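## Task

Scene 1: find the red mint tin on a desk and get it into the tote near the door, resting fully inside with no part past the rim. It must stay there once the robot lets go. The robot must not tip over or be left leaning, or the scene fails.

## Robot and tools

ROBOT. A Hello Robot Stretch 4 with one arm. It has an omni-wheel base, a lift that rides up a mast, an arm that telescopes straight out, a wrist with yaw, pitch and roll, and a two-finger gripper. It stands about 1.6 m tall. The base rim is no more than 0.23 m from the base origin. Loose objects may occasionally get nudged by an outside push.

FRAMES. Base frame: origin on the floor below the base centre, x ahead, y to the left, z up. hand_pose, a point between the open fingertips (link pinch), is reported in this frame and may be slightly off. With all wrist joints at 0 its axes line up with the base frame. Odometry frame: where the base frame was when the scene began. base_odometry comes from wheel turns only, so wheel slip shows up as travel. Its heading runs from -3.142 to 3.142, with left positive.

execute_actions(actions, cameras). actions is a list holding one action, or empty to just read state and images. An action holds "base", "joints" or both, and may add "pace" and "contact_limits". Alternatively it is {"end_of_arm": "enable_torque"} on its own. Motions in one action begin together. No action runs past 15 s.
- base: exactly one relative move, measured from where the base last reported itself. translate_m is metres along x, forward positive, -2 to 2. strafe_m is metres sideways, left positive, -2 to 2. rotate_rad is a turn in place, counter-clockwise positive, -3.2 to 3.2.
- joints: absolute targets by name, each a single number. lift_m 0 to 1.2. arm_m 0 to 0.55 (extension). wrist_yaw_rad -1.134 to 4.276: 0 points ahead, positive turns left, 3.14 is stowed; past 3.4 the arm can get in the way. wrist_pitch_rad -1.117 to 4.259: 0 is level, 1.57 points down. wrist_roll_rad -1.117 to 4.259: 0 keeps both fingers level, positive turns clockwise as seen from behind. gripper_m -0.038 to 0.141 is the fingertip gap in metres; below 0 the tips squeeze each other. Done tolerances: ±0.004 for lift, arm and gripper, ±0.02 for yaw and roll, ±0.05 for pitch. A target outside its range is clamped and the result notes it. Any other bad value or unknown key rejects the entire call.
- pace: "slow", "default", "fast" or "max". The base reaches 0.1/0.3/0.4/0.6 m/s and 1/2/3/4 rad/s. With the lift above 0.2 these are lowered, to 0.3 m/s and 1 rad/s at full height.
- contact_limits: only {"arm_m": x}, with x from 0 (gentlest) to 0.75 (firmest), 0.5 if omitted.
- cameras: list from head_camera, head_left_camera, head_right_camera, wrist_camera, all. Omitted, null or ["all"] gives all of them; [] gives none. The pictures line gives the order of the images.
A joint or the base left out of an action may still be driving toward an earlier target. If a call reports a stop, any later motion calls in the same reply are skipped.

wait(seconds): 0 to 10. Nothing new is sent and the scene keeps running. It returns state and images.
zoom_image(camera, region): enlarges [x0, y0, x1, y1] in pixels from that camera's most recent full image, origin top-left, at most 504x504. Image sizes: head_camera 420x560, head fisheyes 420x672, wrist_camera 616x392.
read_manual(section): licence texts only.
finished_scene(scene): 1 or 2. Ends that scene for good and reports whether the goal was met. Call it only once the object sits in the tote without help. The robot keeps time running during thinking and holds the last command.

CAMERAS. head_camera is at the mast top, facing ahead and downward; turn the base to look elsewhere. The left and right fisheyes point more steeply down and show the base and arm. wrist_camera looks along the fingers, with the fingertips near the bottom of its picture.

RESULT LINES. lidar_m: 12 distances in metres, each for a 30-degree sector. Sector 1 is straight ahead and they go counter-clockwise (4 left, 7 behind, 10 right). "-" means nothing seen or closer than 0.25 m. It sees from about 0.15 m up, so tabletops appear. It may miss glass, thin legs and much behind the robot. wrist_depth_mm: a 7x7 grid of median depths, 100 to 2000 mm, starting top left, with "-" for invalid cells. turned_by_wheels vs turned_by_imu: a gap above about 0.1 rad suggests a collision or slip, and the heading error is roughly their difference. base_tilt gives degrees, forward and right positive, with a fixed bias up to about 1.5. base_status and joint_status: "done"; "off_target" (may still push); "contact_stop_at_<key>" (blocked; lift, arm or wheels go slack); "limit_stop_at_<name>", including tilt (leaning over 6 degrees, drives go slack) and own_body (self-collision; back away); "time_out"; "torque_fault" (a wrist or gripper motor went limp; send enable_torque). on_its_own lists things not commanded; its "held at" is a target, not a position. motor_effort is percent of max, positive toward larger joint values, with the peak in brackets. It has a fixed offset plus noise. For wheels, positive turns the base right.

GRIPPING. Command gripper_m below the object's width to grasp. Squeezing harder pulls the object toward the wrist, by up to a third of the shortfall. A firm grip usually appears as a jump in gripper_m effort; the status and reading alone prove nothing. If the fingertips snag on a surface, raise the lift. To unfold at the start, send lift_m 0.4 with wrist_yaw_rad 0. Tilting the gripper up (pitch below -0.2) while rolled (roll below -0.4 or above 4) invites self-collision stops.

AVOID. Dropping, slamming, hard hits and strong pushes. Driving or turning with over 1 kg held at arm_m above 0.2, worse at fast paces. Steady pushing or pulling, worse with the gripper high or a high contact limit. Pressing the gripper into things, which faults the wrist. Leaving the robot tilted or on an obstacle. Shorter robot motion time is better.

Each tool is called after "Request:" in YAML: its name, and indented under it one key for each argument.

## Session

I'll start by looking at the current state and images.

Request:
execute_actions:
  actions: []

Scene clock: 0.00 s.
base_odometry: x=+0.000 y=+0.000 heading=+0.000 (m, m, rad; odometry frame)
turned_by_wheels: +0.000 (rad since the last result)
turned_by_imu: +0.000 (rad since the last result)
base_tilt: forward=+0.3 right=-0.3 (deg)
lidar_m: 0.80 1.06 1.66 1.40 0.96 0.89 0.92 1.13 1.13 1.81 0.84 0.77
base_status: not commanded
joint_positions: lift_m=+0.184 arm_m=-0.002 wrist_yaw_rad=+3.136 wrist_pitch_rad=-0.004 wrist_roll_rad=-0.009 gripper_m=+0.057
joint_status: not commanded
motor_effort: lift_m=+19 arm_m=+0 wrist_yaw_rad=+0 wrist_pitch_rad=-5 wrist_roll_rad=+0 gripper_m=-3 wheel_0=+0 wheel_1=+0 wheel_2=+0 (%)
hand_pose: x=-0.1187 y=+0.0889 z=+0.3633 quat_wxyz=(+0.003, +0.002, -0.004, +1.000) (m; base frame)
wrist_depth_mm: - 137 1160 1042 960 891 809 / - 134 1118 1042 946 891 831 / - 132 211 1060 976 891 820 / 116 139 1138 1042 976 904 820 / 1499 1336 1182 1060 960 891 831 / 1160 1281 191 1060 200 917 820 / 891 878 946 122 878 842 820
pictures: head_camera, head_left_camera, head_right_camera, wrist_camera
Images, in order (width x height): head_camera 420x560, head_left_camera 420x672, head_right_camera 420x672, wrist_camera 616x392.

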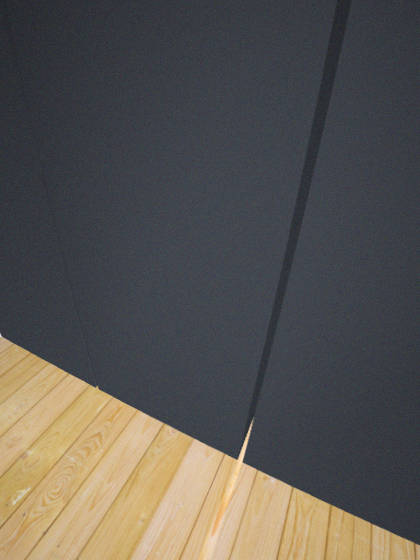

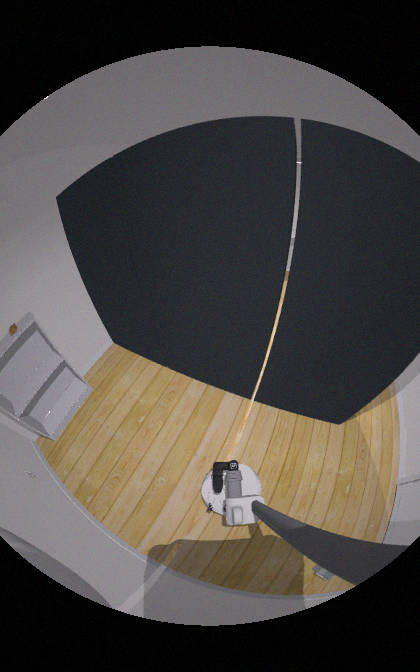

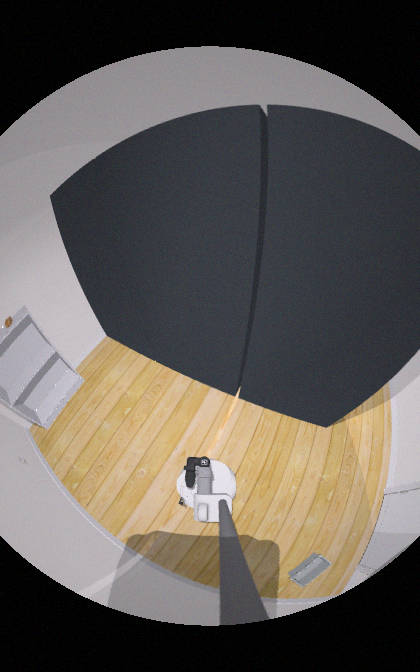

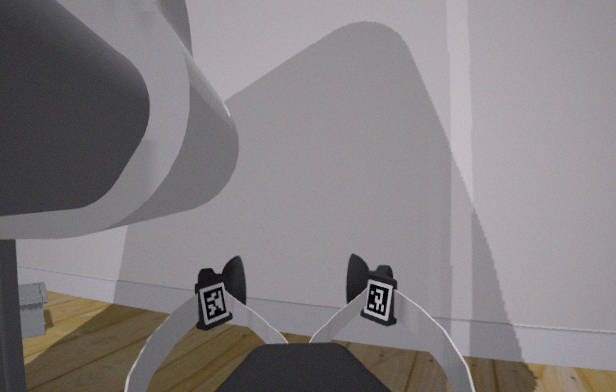

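Request:
execute_actions:
  actions:
    - {"base": {"rotate_rad": -1.3}, "pace": "fast"}

Scene clock: 2.93 s.
base_odometry: x=+0.000 y=+0.000 heading=-1.300 (m, m, rad; odometry frame)
turned_by_wheels: -1.300 (rad since the last result)
turned_by_imu: -1.323 (rad since the last result)
base_tilt: forward=+0.2 right=-0.2 (deg)
lidar_m: 0.94 0.77 0.78 0.90 1.48 1.67 1.09 0.91 0.90 1.03 1.12 1.72
base_status: done
joint_positions: lift_m=+0.184 arm_m=-0.002 wrist_yaw_rad=+3.136 wrist_pitch_rad=-0.004 wrist_roll_rad=-0.009 gripper_m=+0.057
joint_status: not commanded
motor_effort: lift_m=+19(19) arm_m=+0(0) wrist_yaw_rad=-1(0) wrist_pitch_rad=-5(7) wrist_roll_rad=+0(0) gripper_m=-3(4) wheel_0=+2(5) wheel_1=+1(7) wheel_2=+0(8) (%)
hand_pose: x=-0.1187 y=+0.0889 z=+0.3633 quat_wxyz=(+0.003, +0.002, -0.004, +1.000) (m; base frame)
wrist_depth_mm: - 137 1308 1708 - 1756 1537 / - 134 1308 1708 - 1863 1576 / - 132 210 1708 - 1808 1576 / 116 138 1281 1708 - 1863 1618 / 904 1078 1308 1708 - 1756 1576 / 904 1042 192 1308 199 1229 1229 / 866 878 946 123 878 842 878
pictures: head_camera, head_left_camera, head_right_camera, wrist_camera
Images, in order (width x height): head_camera 420x560, head_left_camera 420x672, head_right_camera 420x672, wrist_camera 616x392.

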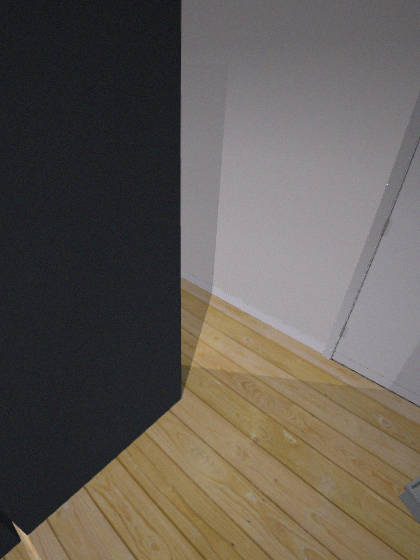

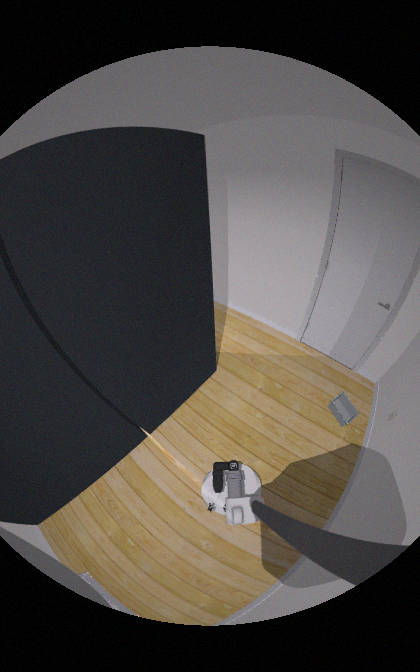

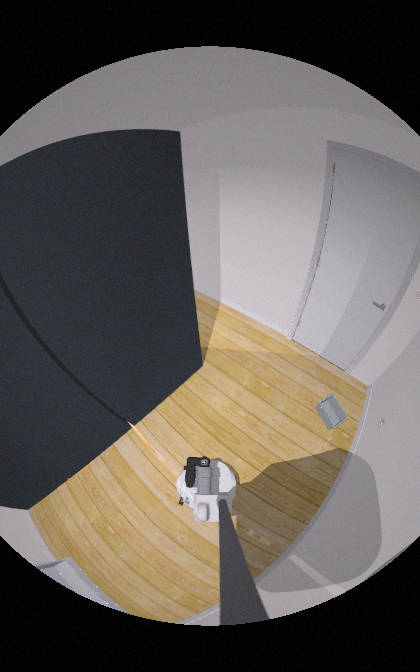

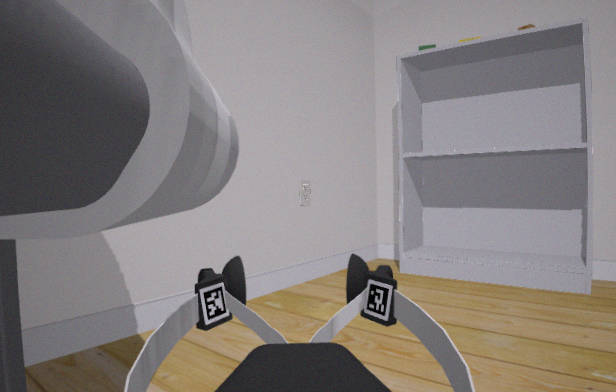

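Request:
execute_actions:
  actions:
    - {"base": {"rotate_rad": 0.9}, "pace": "max"}

Scene clock: 17.43 s.
base_odometry: x=+0.000 y=+0.000 heading=-0.399 (m, m, rad; odometry frame)
turned_by_wheels: +0.900 (rad since the last result)
turned_by_imu: +0.917 (rad since the last result)
base_tilt: forward=+0.4 right=-0.3 (deg)
lidar_m: 0.77 0.82 1.22 1.66 1.21 0.93 0.89 0.95 1.15 1.71 1.08 0.77
base_status: done
joint_positions: lift_m=+0.184 arm_m=-0.002 wrist_yaw_rad=+3.136 wrist_pitch_rad=-0.004 wrist_roll_rad=-0.009 gripper_m=+0.057
joint_status: not commanded
motor_effort: lift_m=+19(19) arm_m=+0(0) wrist_yaw_rad=-1(0) wrist_pitch_rad=-7(5) wrist_roll_rad=+0(0) gripper_m=-5(5) wheel_0=+1(10) wheel_1=+2(12) wheel_2=+2(10) (%)
hand_pose: x=-0.1187 y=+0.0889 z=+0.3632 quat_wxyz=(+0.003, +0.002, -0.004, +1.000) (m; base frame)
wrist_depth_mm: - 138 1025 1025 991 1008 1008 / - 134 1025 1025 1008 1025 1025 / - 131 211 1008 1008 1025 1025 / 116 138 1042 1042 1042 1042 1025 / 1025 1008 1042 1025 1042 1025 1025 / 1025 1025 191 1042 200 1008 1025 / 904 878 946 122 878 854 891
pictures: head_camera, head_left_camera, head_right_camera, wrist_camera
Images, in order (width x height): head_camera 420x560, head_left_camera 420x672, head_right_camera 420x672, wrist_camera 616x392.

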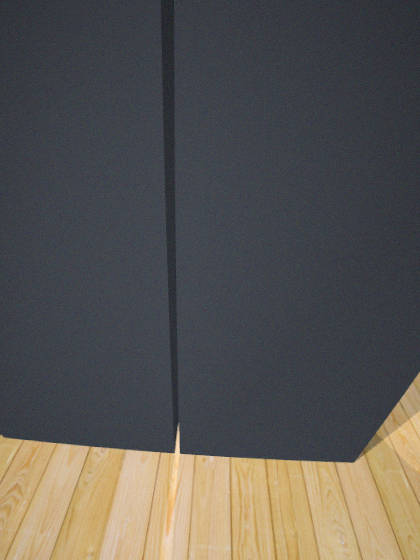

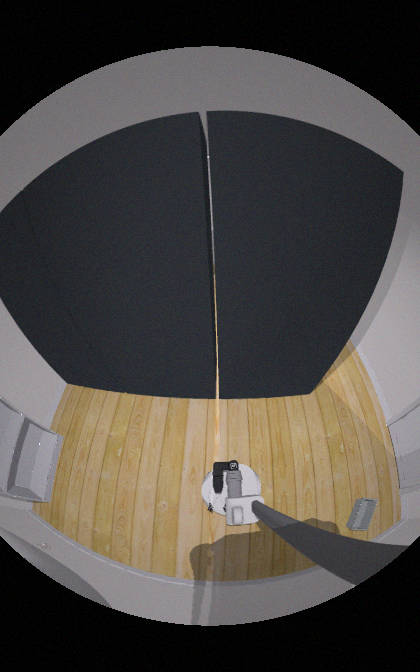

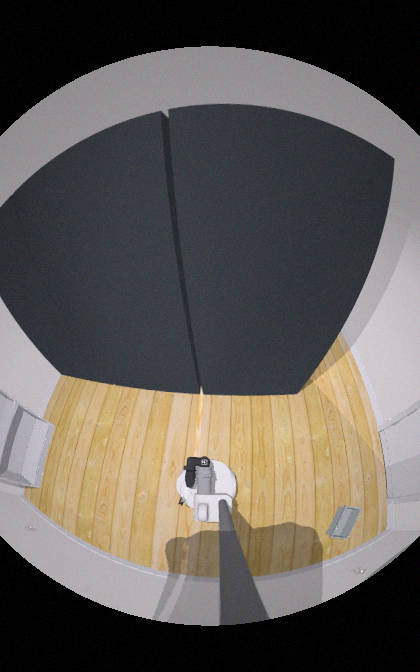

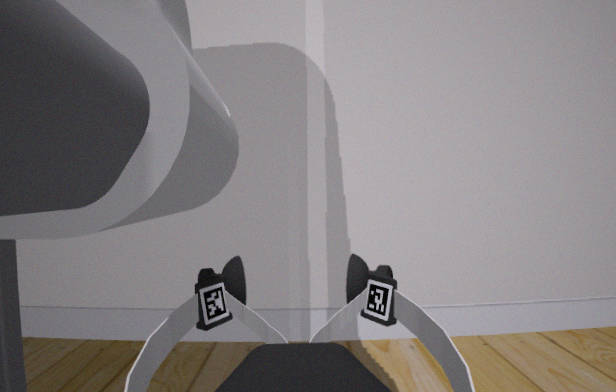

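Request:
execute_actions:
  actions:
    - {"base": {"strafe_m": -1.19}, "pace": "max"}

Scene clock: 26.10 s.
base_odometry: x=-0.463 y=-1.096 heading=-0.399 (m, m, rad; odometry frame)
turned_by_wheels: +0.000 (rad since the last result)
turned_by_imu: +0.004 (rad since the last result)
base_tilt: forward=+0.4 right=-0.3 (deg)
lidar_m: 1.18 0.81 1.09 2.86 1.28 0.50 0.43 0.71 0.55 0.52 0.57 0.85
base_status: done
joint_positions: lift_m=+0.184 arm_m=-0.002 wrist_yaw_rad=+3.136 wrist_pitch_rad=-0.004 wrist_roll_rad=-0.009 gripper_m=+0.057
joint_status: not commanded
motor_effort: lift_m=+19(19) arm_m=+0(0) wrist_yaw_rad=+0(1) wrist_pitch_rad=-4(4) wrist_roll_rad=+0(0) gripper_m=-4(3) wheel_0=-1(14) wheel_1=+2(16) wheel_2=+1(1) (%)
hand_pose: x=-0.1187 y=+0.0889 z=+0.3632 quat_wxyz=(+0.003, +0.002, -0.004, +1.000) (m; base frame)
wrist_depth_mm: - 137 1098 1078 1078 1078 1098 / - 134 1118 1078 1078 1098 1098 / - 132 211 1098 1098 1078 1098 / 115 139 1098 1098 1098 1098 1098 / 931 1098 1078 1098 1118 1118 1118 / 946 1098 191 1098 200 1098 1078 / 866 878 788 123 878 854 891
pictures: head_camera, head_left_camera, head_right_camera, wrist_camera
Images, in order (width x height): head_camera 420x560, head_left_camera 420x672, head_right_camera 420x672, wrist_camera 616x392.

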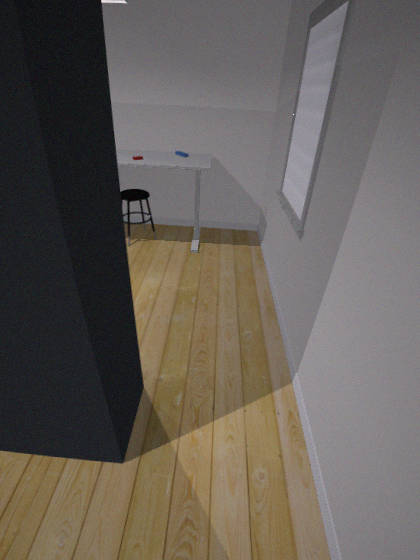

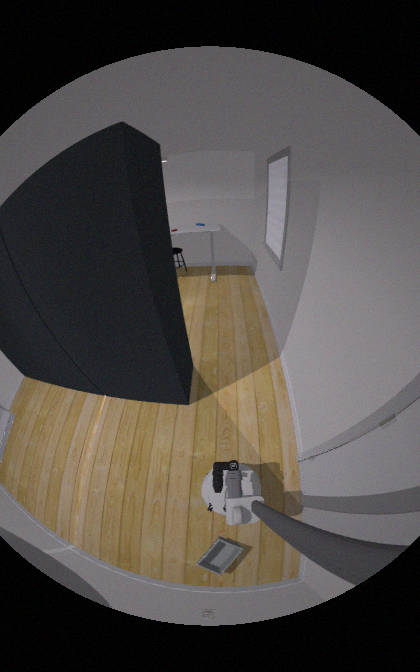

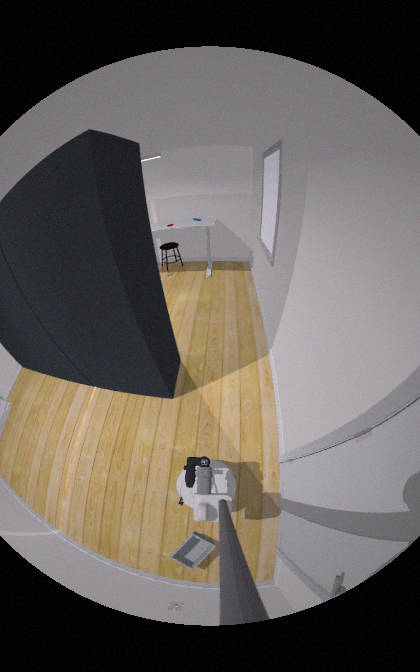

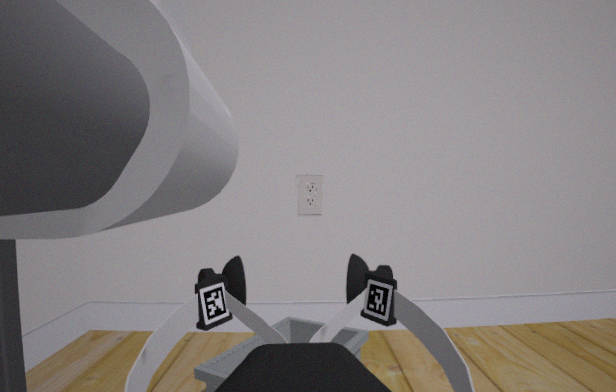

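Request:
zoom_image:
  camera: "head_camera"
  region: [100, 130, 240, 260]

Region (100, 130, 240, 260) of head_camera's 420x560 image, scaled by 3.600, with more detail than that image has; it fills the top 468 rows of this view, and the rest is white.

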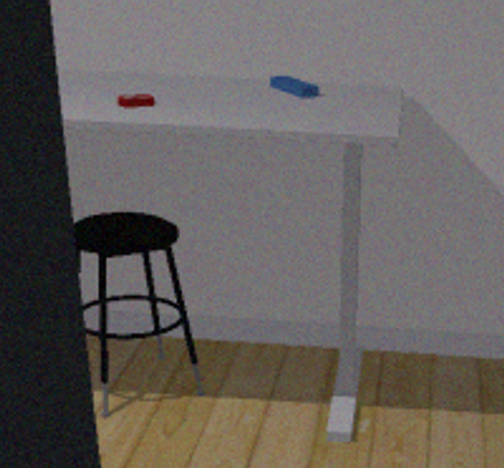

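Request:
execute_actions:
  actions:
    - {"base": {"translate_m": 1.9}, "joints": {"lift_m": 0.95, "wrist_yaw_rad": 0.0}, "pace": "max"}

Scene clock: 47.10 s.
base_odometry: x=+1.288 y=-1.835 heading=-0.399 (m, m, rad; odometry frame)
turned_by_wheels: +0.000 (rad since the last result)
turned_by_imu: +0.004 (rad since the last result)
base_tilt: forward=+0.2 right=-0.4 (deg)
lidar_m: 1.04 1.10 1.64 2.19 0.93 0.72 2.22 0.92 0.70 0.62 0.69 0.97
base_status: done
joint_positions: lift_m=+0.950 arm_m=-0.002 wrist_yaw_rad=+0.000 wrist_pitch_rad=-0.004 wrist_roll_rad=-0.009 gripper_m=+0.057
joint_status: all done
motor_effort: lift_m=+19(24) arm_m=+0(0) wrist_yaw_rad=-1(11) wrist_pitch_rad=-5(6) wrist_roll_rad=+0(1) gripper_m=-3(2) wheel_0=+0(9) wheel_1=+0(7) wheel_2=+0(14) (%)
hand_pose: x=+0.4579 y=-0.0873 z=+1.1293 quat_wxyz=(+1.000, -0.004, -0.002, +0.000) (m; base frame)
wrist_depth_mm: 1618 1618 1618 1618 1576 1336 931 / 1618 1618 1618 1576 1618 1308 904 / 1618 1618 1661 1618 1618 1336 917 / 1618 1618 1618 1661 1661 1336 917 / 1366 1336 1366 1618 1618 1366 931 / 1661 1661 191 1618 200 1336 904 / 1464 1618 1661 122 1661 1160 946
pictures: head_camera, head_left_camera, head_right_camera, wrist_camera
Images, in order (width x height): head_camera 420x560, head_left_camera 420x672, head_right_camera 420x672, wrist_camera 616x392.

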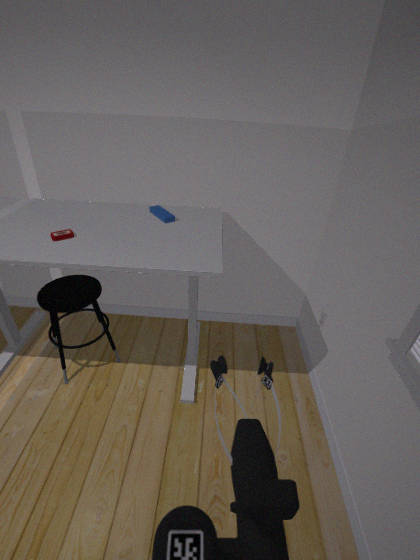

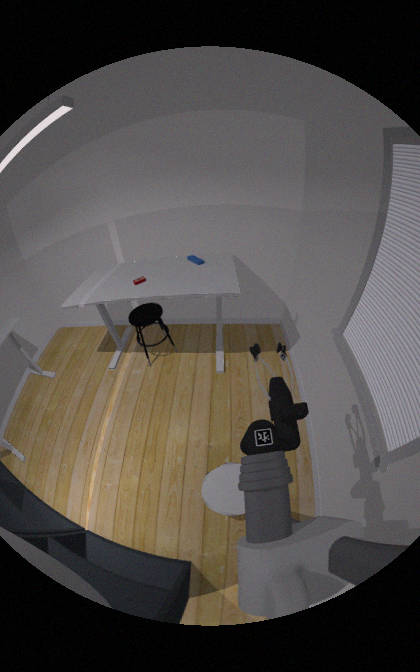

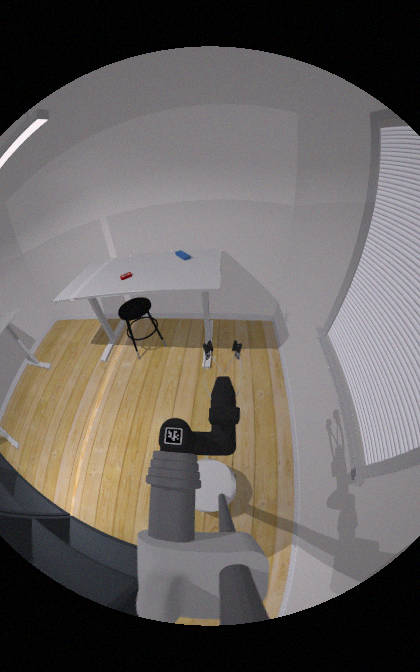

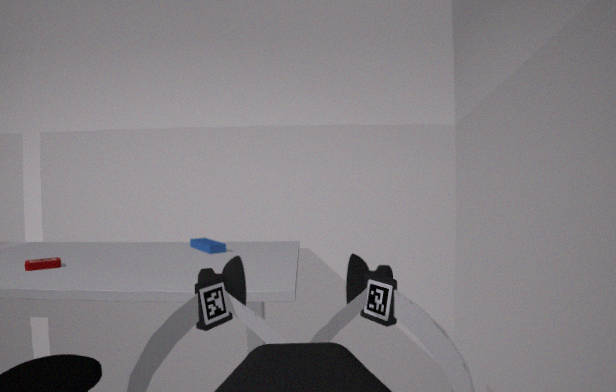

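Request:
zoom_image:
  camera: "head_camera"
  region: [0, 190, 240, 410]

Request:
zoom_image:
  camera: "head_camera"
  region: [35, 215, 95, 255]

Region (0, 190, 240, 410) of head_camera's 420x560 image, scaled by 2.100, with more detail than that image has; it fills the top 462 rows of this view, and the rest is white.

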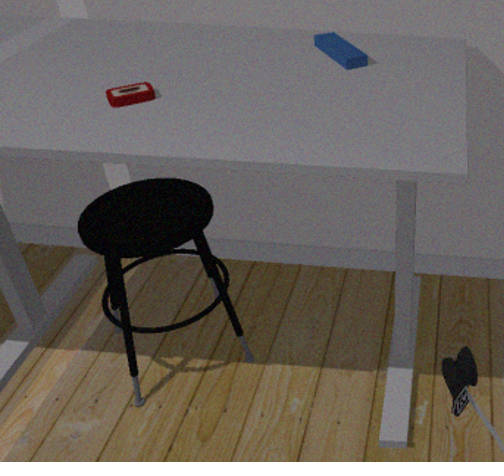

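Region (35, 215, 95, 255) of head_camera's 420x560 image, scaled by 8.400, with more detail than that image has.

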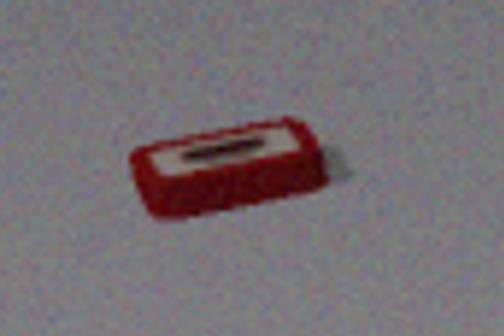

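Request:
execute_actions:
  actions:
    - {"base": {"rotate_rad": 0.54}, "joints": {"wrist_pitch_rad": 1.57, "gripper_m": 0.12}, "pace": "max"}

Scene clock: 82.63 s.
base_odometry: x=+1.288 y=-1.835 heading=+0.141 (m, m, rad; odometry frame)
turned_by_wheels: +0.540 (rad since the last result)
turned_by_imu: +0.550 (rad since the last result)
base_tilt: forward=+0.5 right=-0.4 (deg)
lidar_m: 1.13 1.60 2.07 0.90 0.73 2.06 0.91 0.71 0.62 0.67 1.00 1.06
base_status: done
joint_positions: lift_m=+0.950 arm_m=-0.002 wrist_yaw_rad=+0.000 wrist_pitch_rad=+1.570 wrist_roll_rad=-0.009 gripper_m=+0.120
joint_status: all done
motor_effort: lift_m=+19(19) arm_m=+0(0) wrist_yaw_rad=+0(2) wrist_pitch_rad=+2(6) wrist_roll_rad=+0(1) gripper_m=-2(2) wheel_0=-1(5) wheel_1=-2(5) wheel_2=+1(6) (%)
hand_pose: x=+0.1697 y=-0.0874 z=+0.8397 quat_wxyz=(+0.707, -0.003, +0.707, +0.003) (m; base frame)
wrist_depth_mm: 1025 1025 1042 1042 1042 1060 1098 / 1025 1042 1042 1042 1060 1060 1060 / 1025 1060 1042 1060 1060 1098 1078 / 1042 1042 1042 1060 1078 1078 1098 / 1042 1042 854 854 1078 1098 1042 / 1025 1078 831 866 226 1098 946 / 1025 1078 1078 122 1078 991 866
pictures: head_camera, head_left_camera, head_right_camera, wrist_camera
Images, in order (width x height): head_camera 420x560, head_left_camera 420x672, head_right_camera 420x672, wrist_camera 616x392.

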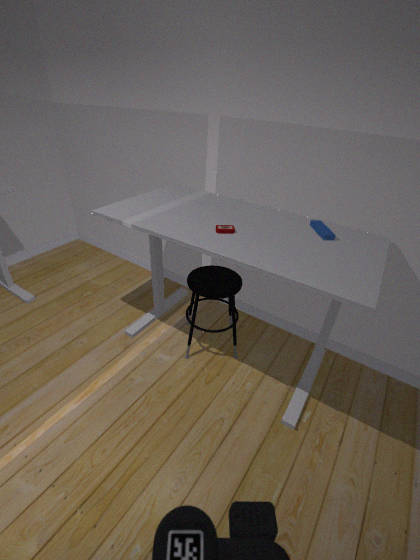

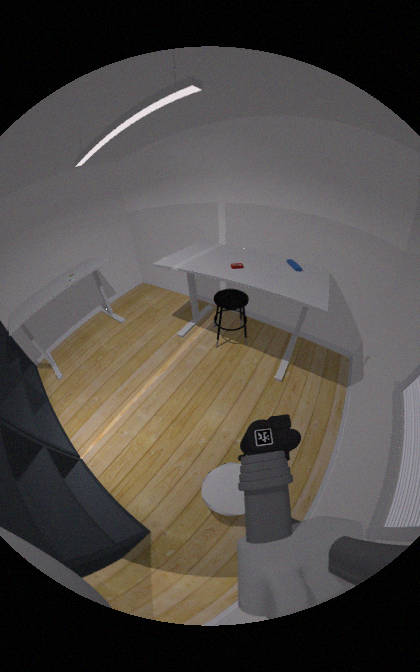

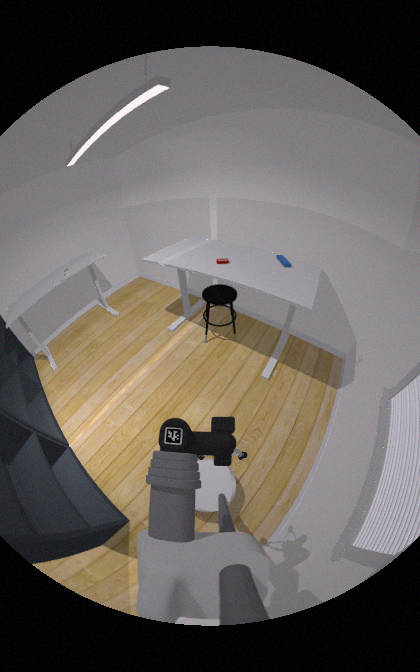

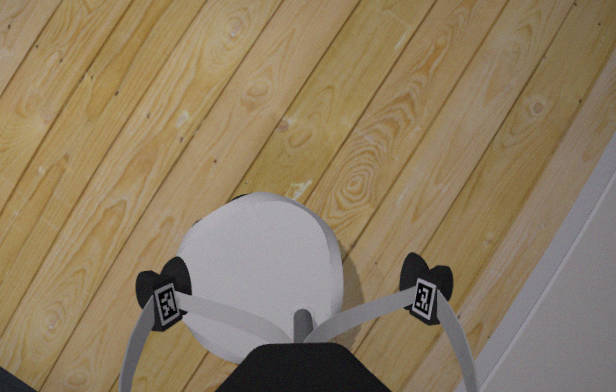

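Request:
execute_actions:
  actions:
    - {"base": {"translate_m": 0.8}, "joints": {"lift_m": 1.19, "arm_m": 0.36, "wrist_roll_rad": 1.57}, "pace": "max"}

Scene clock: 101.63 s.
base_odometry: x=+2.080 y=-1.722 heading=+0.141 (m, m, rad; odometry frame)
turned_by_wheels: +0.000 (rad since the last result)
turned_by_imu: +0.002 (rad since the last result)
base_tilt: forward=+0.4 right=-0.2 (deg)
lidar_m: 0.41 0.62 1.78 1.77 1.37 1.32 1.49 1.14 1.10 0.54 0.40 0.36
base_status: done
joint_positions: lift_m=+1.190 arm_m=+0.359 wrist_yaw_rad=+0.000 wrist_pitch_rad=+1.570 wrist_roll_rad=+1.570 gripper_m=+0.120
joint_status: all done
motor_effort: lift_m=+20(25) arm_m=+7(7) wrist_yaw_rad=-1(0) wrist_pitch_rad=+0(0) wrist_roll_rad=+1(6) gripper_m=+2(1) wheel_0=+0(6) wheel_1=+0(7) wheel_2=+1(10) (%)
hand_pose: x=+0.5300 y=-0.0874 z=+1.0796 quat_wxyz=(+0.501, +0.500, +0.500, -0.499) (m; base frame)
wrist_depth_mm: 340 345 349 355 357 362 1308 / 342 347 349 351 357 362 1336 / 343 345 351 355 357 1308 1336 / 343 327 351 355 357 1138 1336 / 345 330 349 357 357 1098 1366 / 345 347 355 357 225 1336 1336 / 347 351 357 122 1336 1336 1336
pictures: head_camera, head_left_camera, head_right_camera, wrist_camera
Images, in order (width x height): head_camera 420x560, head_left_camera 420x672, head_right_camera 420x672, wrist_camera 616x392.

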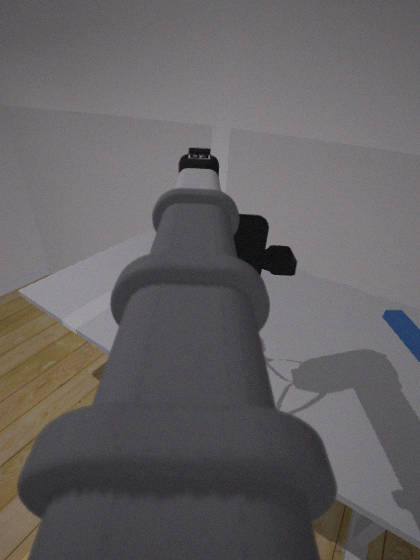

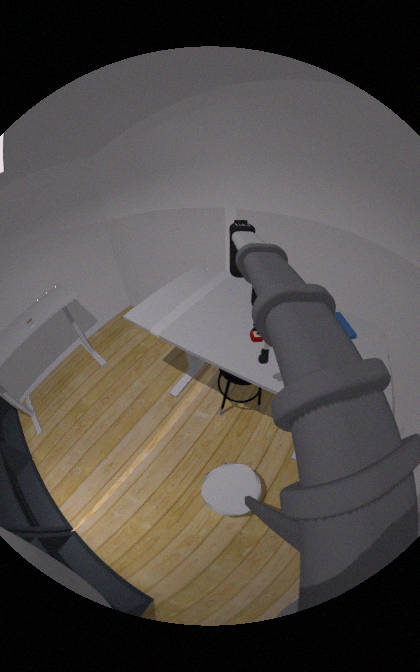

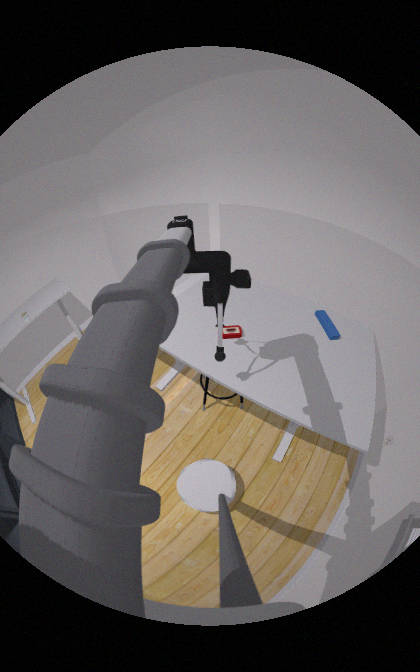

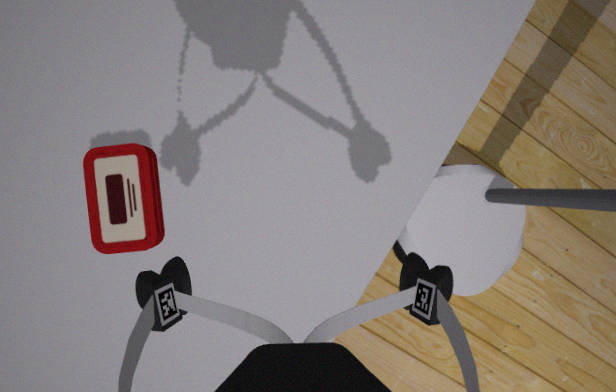

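Request:
zoom_image:
  camera: "wrist_camera"
  region: [60, 120, 220, 340]

Region (60, 120, 220, 340) of wrist_camera's 616x392 image, scaled by 2.291; it fills the left 367 columns of this view, and the rest is white.

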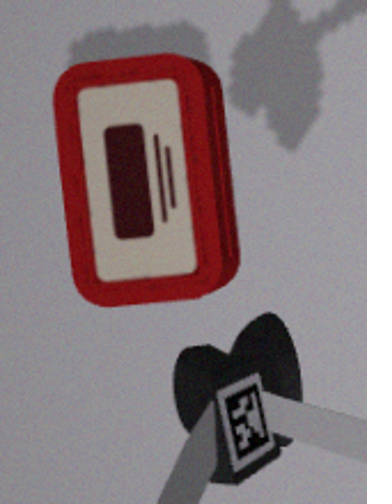

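Request:
execute_actions:
  actions:
    - {"base": {"strafe_m": -0.047}, "joints": {"lift_m": 1.14, "arm_m": 0.51, "wrist_roll_rad": 1.485}, "pace": "fast"}

Scene clock: 121.13 s.
base_odometry: x=+2.087 y=-1.769 heading=+0.141 (m, m, rad; odometry frame)
turned_by_wheels: +0.000 (rad since the last result)
turned_by_imu: +0.000 (rad since the last result)
base_tilt: forward=+0.3 right=-0.3 (deg)
lidar_m: 0.39 0.57 1.82 1.81 1.39 1.36 1.47 1.09 1.06 0.52 0.38 0.36
base_status: done
joint_positions: lift_m=+1.140 arm_m=+0.509 wrist_yaw_rad=+0.000 wrist_pitch_rad=+1.570 wrist_roll_rad=+1.485 gripper_m=+0.120
joint_status: all done
motor_effort: lift_m=+17(18) arm_m=+7(7) wrist_yaw_rad=-1(1) wrist_pitch_rad=+2(0) wrist_roll_rad=-1(5) gripper_m=+0(1) wheel_0=+0(10) wheel_1=+1(5) wheel_2=+0(1) (%)
hand_pose: x=+0.6799 y=-0.0874 z=+1.0299 quat_wxyz=(+0.521, +0.478, +0.521, -0.478) (m; base frame)
wrist_depth_mm: 293 294 300 303 306 309 314 / 293 297 300 304 307 312 315 / 294 297 300 306 307 312 317 / 297 297 301 304 309 314 317 / 296 300 303 285 310 314 319 / 297 298 301 286 225 315 319 / 300 300 304 122 314 317 1308
pictures: head_camera, head_left_camera, head_right_camera, wrist_camera
Images, in order (width x height): head_camera 420x560, head_left_camera 420x672, head_right_camera 420x672, wrist_camera 616x392.

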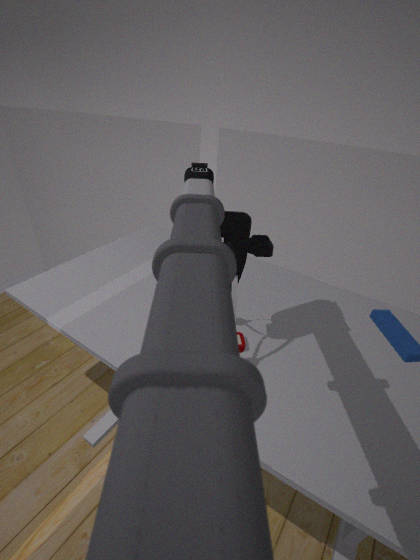

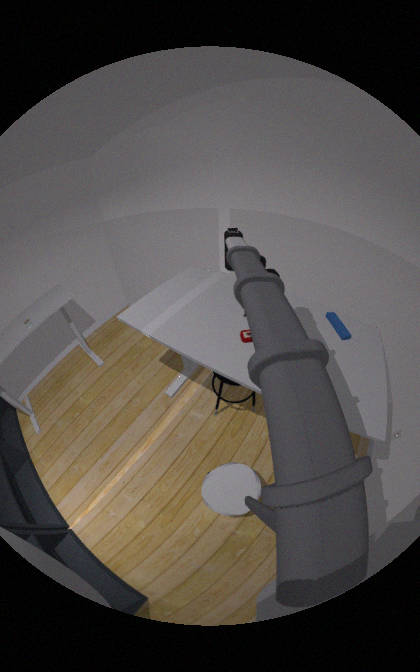

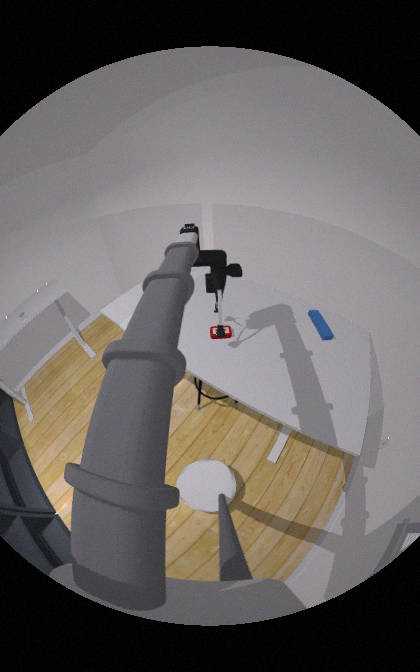

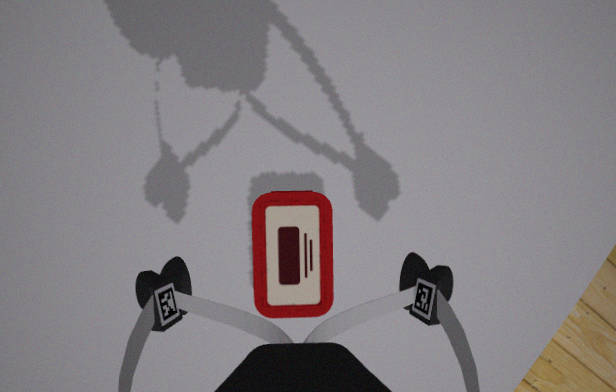

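Request:
execute_actions:
  actions:
    - {"joints": {"lift_m": 1.087, "gripper_m": 0.09}, "pace": "default"}

Scene clock: 125.87 s.
base_odometry: x=+2.087 y=-1.769 heading=+0.141 (m, m, rad; odometry frame)
turned_by_wheels: +0.000 (rad since the last result)
turned_by_imu: +0.000 (rad since the last result)
base_tilt: forward=+0.5 right=-0.3 (deg)
lidar_m: 0.39 0.57 1.82 1.78 1.39 1.36 1.46 1.09 1.07 0.52 0.38 0.34
base_status: not commanded
joint_positions: lift_m=+1.087 arm_m=+0.509 wrist_yaw_rad=+0.000 wrist_pitch_rad=+1.570 wrist_roll_rad=+1.485 gripper_m=+0.090
joint_status: all done
motor_effort: lift_m=+17(18) arm_m=+7(7) wrist_yaw_rad=-1(1) wrist_pitch_rad=+1(1) wrist_roll_rad=-2(1) gripper_m=-1(2) wheel_0=+0(0) wheel_1=+1(0) wheel_2=-1(0) (%)
hand_pose: x=+0.6799 y=-0.0874 z=+0.9769 quat_wxyz=(+0.521, +0.478, +0.521, -0.478) (m; base frame)
wrist_depth_mm: 242 245 248 251 253 257 258 / 242 245 248 251 254 257 260 / 244 246 249 252 254 259 260 / 244 247 250 252 255 259 262 / 245 249 249 231 256 259 263 / 245 248 200 232 202 262 264 / 247 249 252 123 258 262 264
pictures: head_camera, head_left_camera, head_right_camera, wrist_camera
Images, in order (width x height): head_camera 420x560, head_left_camera 420x672, head_right_camera 420x672, wrist_camera 616x392.

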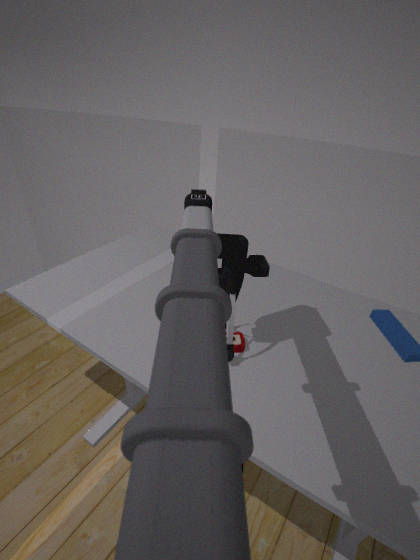

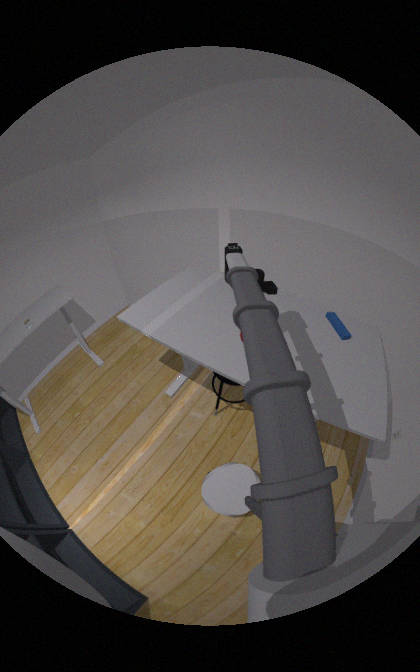

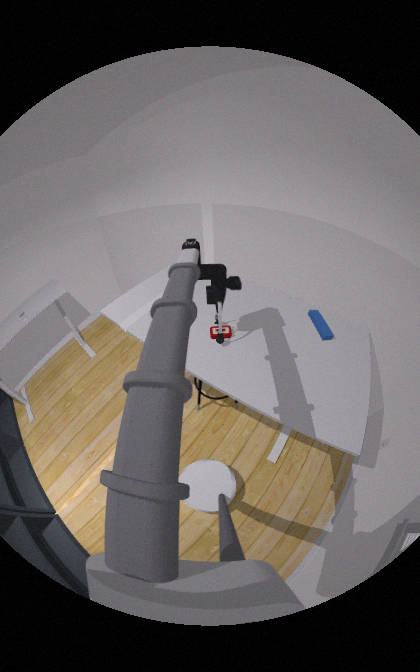

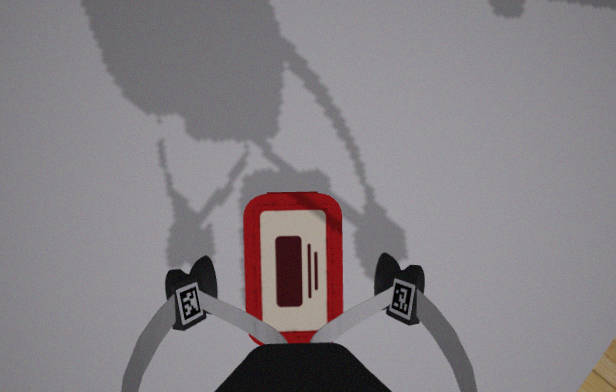

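Request:
execute_actions:
  actions:
    - {"joints": {"gripper_m": 0.02}}
  cameras: ["wrist_camera", "head_right_camera"]

Scene clock: 130.63 s.
base_odometry: x=+2.087 y=-1.769 heading=+0.141 (m, m, rad; odometry frame)
turned_by_wheels: +0.000 (rad since the last result)
turned_by_imu: +0.000 (rad since the last result)
base_tilt: forward=+0.4 right=-0.3 (deg)
lidar_m: 0.40 0.57 1.81 1.80 1.40 1.35 1.47 1.10 1.06 0.49 0.36 0.34
base_status: not commanded
joint_positions: lift_m=+1.087 arm_m=+0.509 wrist_yaw_rad=+0.000 wrist_pitch_rad=+1.570 wrist_roll_rad=+1.485 gripper_m=+0.021
joint_status: all done
motor_effort: lift_m=+17(17) arm_m=+7(7) wrist_yaw_rad=+0(1) wrist_pitch_rad=-1(1) wrist_roll_rad=-2(1) gripper_m=-23(23) wheel_0=+0(0) wheel_1=+0(1) wheel_2=+0(0) (%)
hand_pose: x=+0.6799 y=-0.0874 z=+0.9769 quat_wxyz=(+0.521, +0.478, +0.521, -0.478) (m; base frame)
wrist_depth_mm: 242 244 248 250 253 255 259 / 243 245 249 252 255 257 260 / 244 246 249 252 254 258 260 / 244 247 250 250 256 258 262 / 245 248 250 226 256 259 263 / 246 247 193 226 193 262 263 / 247 248 251 125 259 262 265
pictures: head_right_camera, wrist_camera
Images, in order (width x height): head_right_camera 420x672, wrist_camera 616x392.

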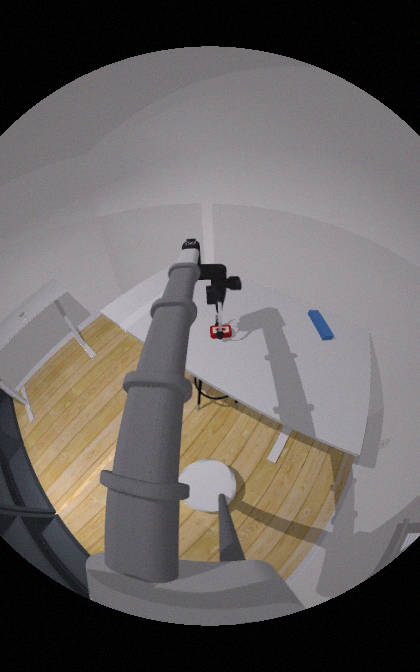

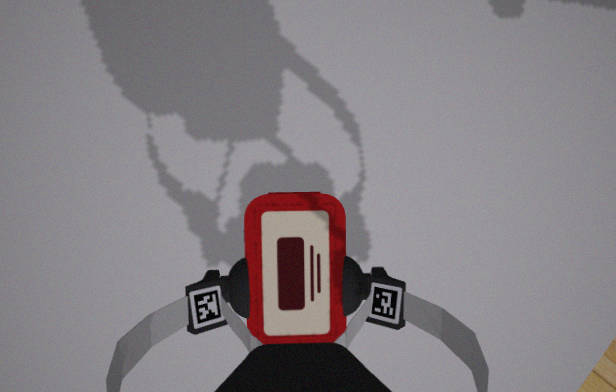

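Request:
execute_actions:
  actions:
    - {"base": {"translate_m": -0.85}, "joints": {"lift_m": 1.125, "arm_m": 0.03}, "pace": "max"}

Scene clock: 172.40 s.
base_odometry: x=+1.245 y=-1.888 heading=+0.140 (m, m, rad; odometry frame)
turned_by_wheels: +0.000 (rad since the last result)
turned_by_imu: -0.002 (rad since the last result)
base_tilt: forward=+0.2 right=-0.3 (deg)
lidar_m: 1.13 1.66 2.01 0.88 0.75 1.78 0.81 0.62 0.58 0.62 0.92 1.08
base_status: done
joint_positions: lift_m=+1.125 arm_m=+0.031 wrist_yaw_rad=+0.000 wrist_pitch_rad=+1.570 wrist_roll_rad=+1.485 gripper_m=+0.021
joint_status: all done
motor_effort: lift_m=+20(23) arm_m=-7(8) wrist_yaw_rad=+0(2) wrist_pitch_rad=-1(0) wrist_roll_rad=-1(0) gripper_m=-26(25) wheel_0=-1(7) wheel_1=-1(6) wheel_2=+0(10) (%)
hand_pose: x=+0.2023 y=-0.0874 z=+1.0146 quat_wxyz=(+0.521, +0.478, +0.521, -0.478) (m; base frame)
wrist_depth_mm: 1205 1229 1205 1205 1205 946 798 / 1182 1205 1205 1255 1255 1182 917 / 1205 1205 1229 1255 1255 1255 1138 / 1205 1182 1229 227 1008 1255 1255 / 1205 1229 1229 226 1025 1281 379 / 1205 1229 194 226 193 1255 1308 / 1205 1205 1205 125 1255 1281 1308
pictures: head_camera, head_left_camera, head_right_camera, wrist_camera
Images, in order (width x height): head_camera 420x560, head_left_camera 420x672, head_right_camera 420x672, wrist_camera 616x392.

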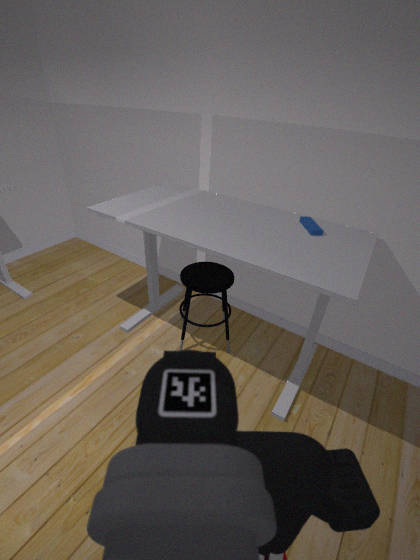

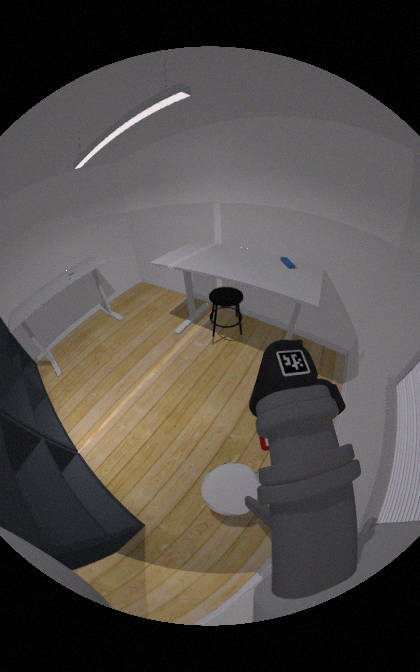

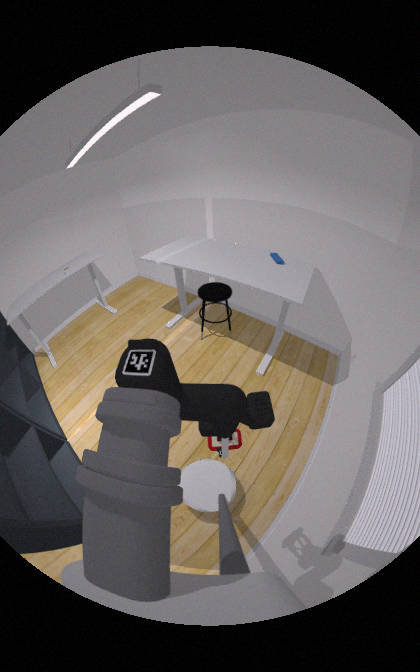

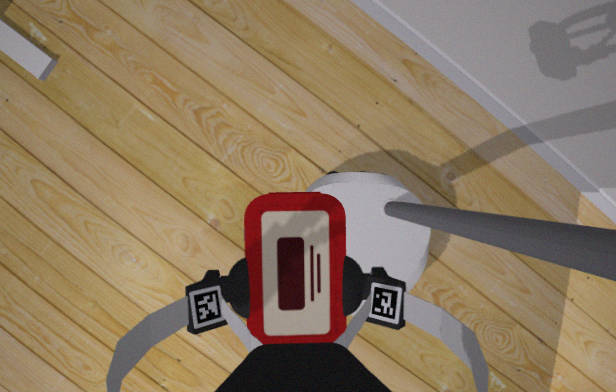

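Request:
execute_actions:
  actions:
    - {"base": {"rotate_rad": 2.553}, "joints": {"lift_m": 0.43, "wrist_roll_rad": 2.2}, "pace": "max"}

Scene clock: 181.53 s.
base_odometry: x=+1.245 y=-1.888 heading=+2.693 (m, m, rad; odometry frame)
turned_by_wheels: +2.553 (rad since the last result)
turned_by_imu: +2.598 (rad since the last result)
base_tilt: forward=+0.4 right=-0.2 (deg)
lidar_m: 2.23 0.87 0.62 0.56 0.60 0.86 1.09 1.15 1.56 2.33 0.92 0.75
base_status: done
joint_positions: lift_m=+0.430 arm_m=+0.031 wrist_yaw_rad=+0.000 wrist_pitch_rad=+1.570 wrist_roll_rad=+2.200 gripper_m=+0.021
joint_status: all done
motor_effort: lift_m=+18(18) arm_m=-7(7) wrist_yaw_rad=+0(0) wrist_pitch_rad=+1(2) wrist_roll_rad=+1(6) gripper_m=-24(23) wheel_0=-1(7) wheel_1=-3(6) wheel_2=+0(5) (%)
hand_pose: x=+0.2024 y=-0.0874 z=+0.3198 quat_wxyz=(+0.321, +0.630, +0.321, -0.630) (m; base frame)
wrist_depth_mm: 530 535 539 544 342 340 268 / 530 535 539 544 338 340 343 / 530 535 544 364 338 338 343 / 530 530 539 334 336 340 345 / 530 539 544 227 338 340 345 / 535 539 194 225 193 343 345 / 535 539 539 125 351 345 349
pictures: head_camera, head_left_camera, head_right_camera, wrist_camera
Images, in order (width x height): head_camera 420x560, head_left_camera 420x672, head_right_camera 420x672, wrist_camera 616x392.

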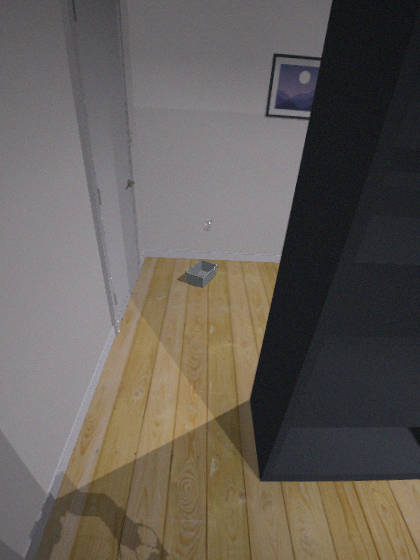

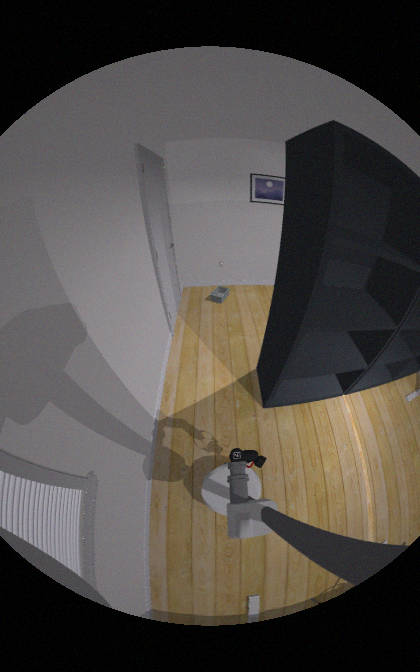

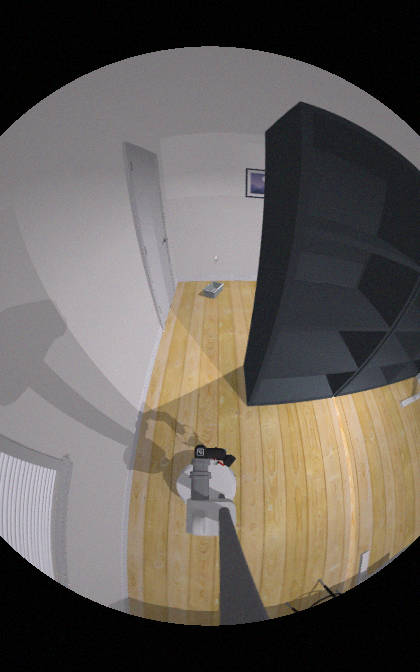

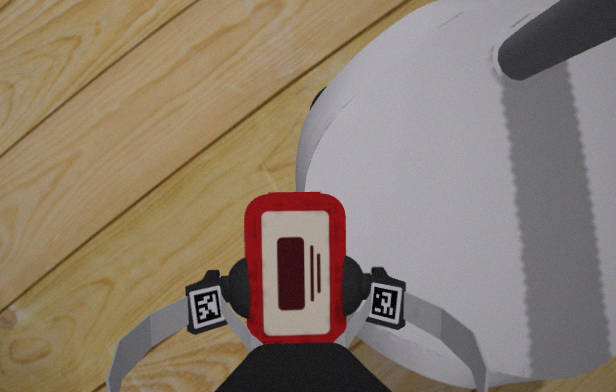

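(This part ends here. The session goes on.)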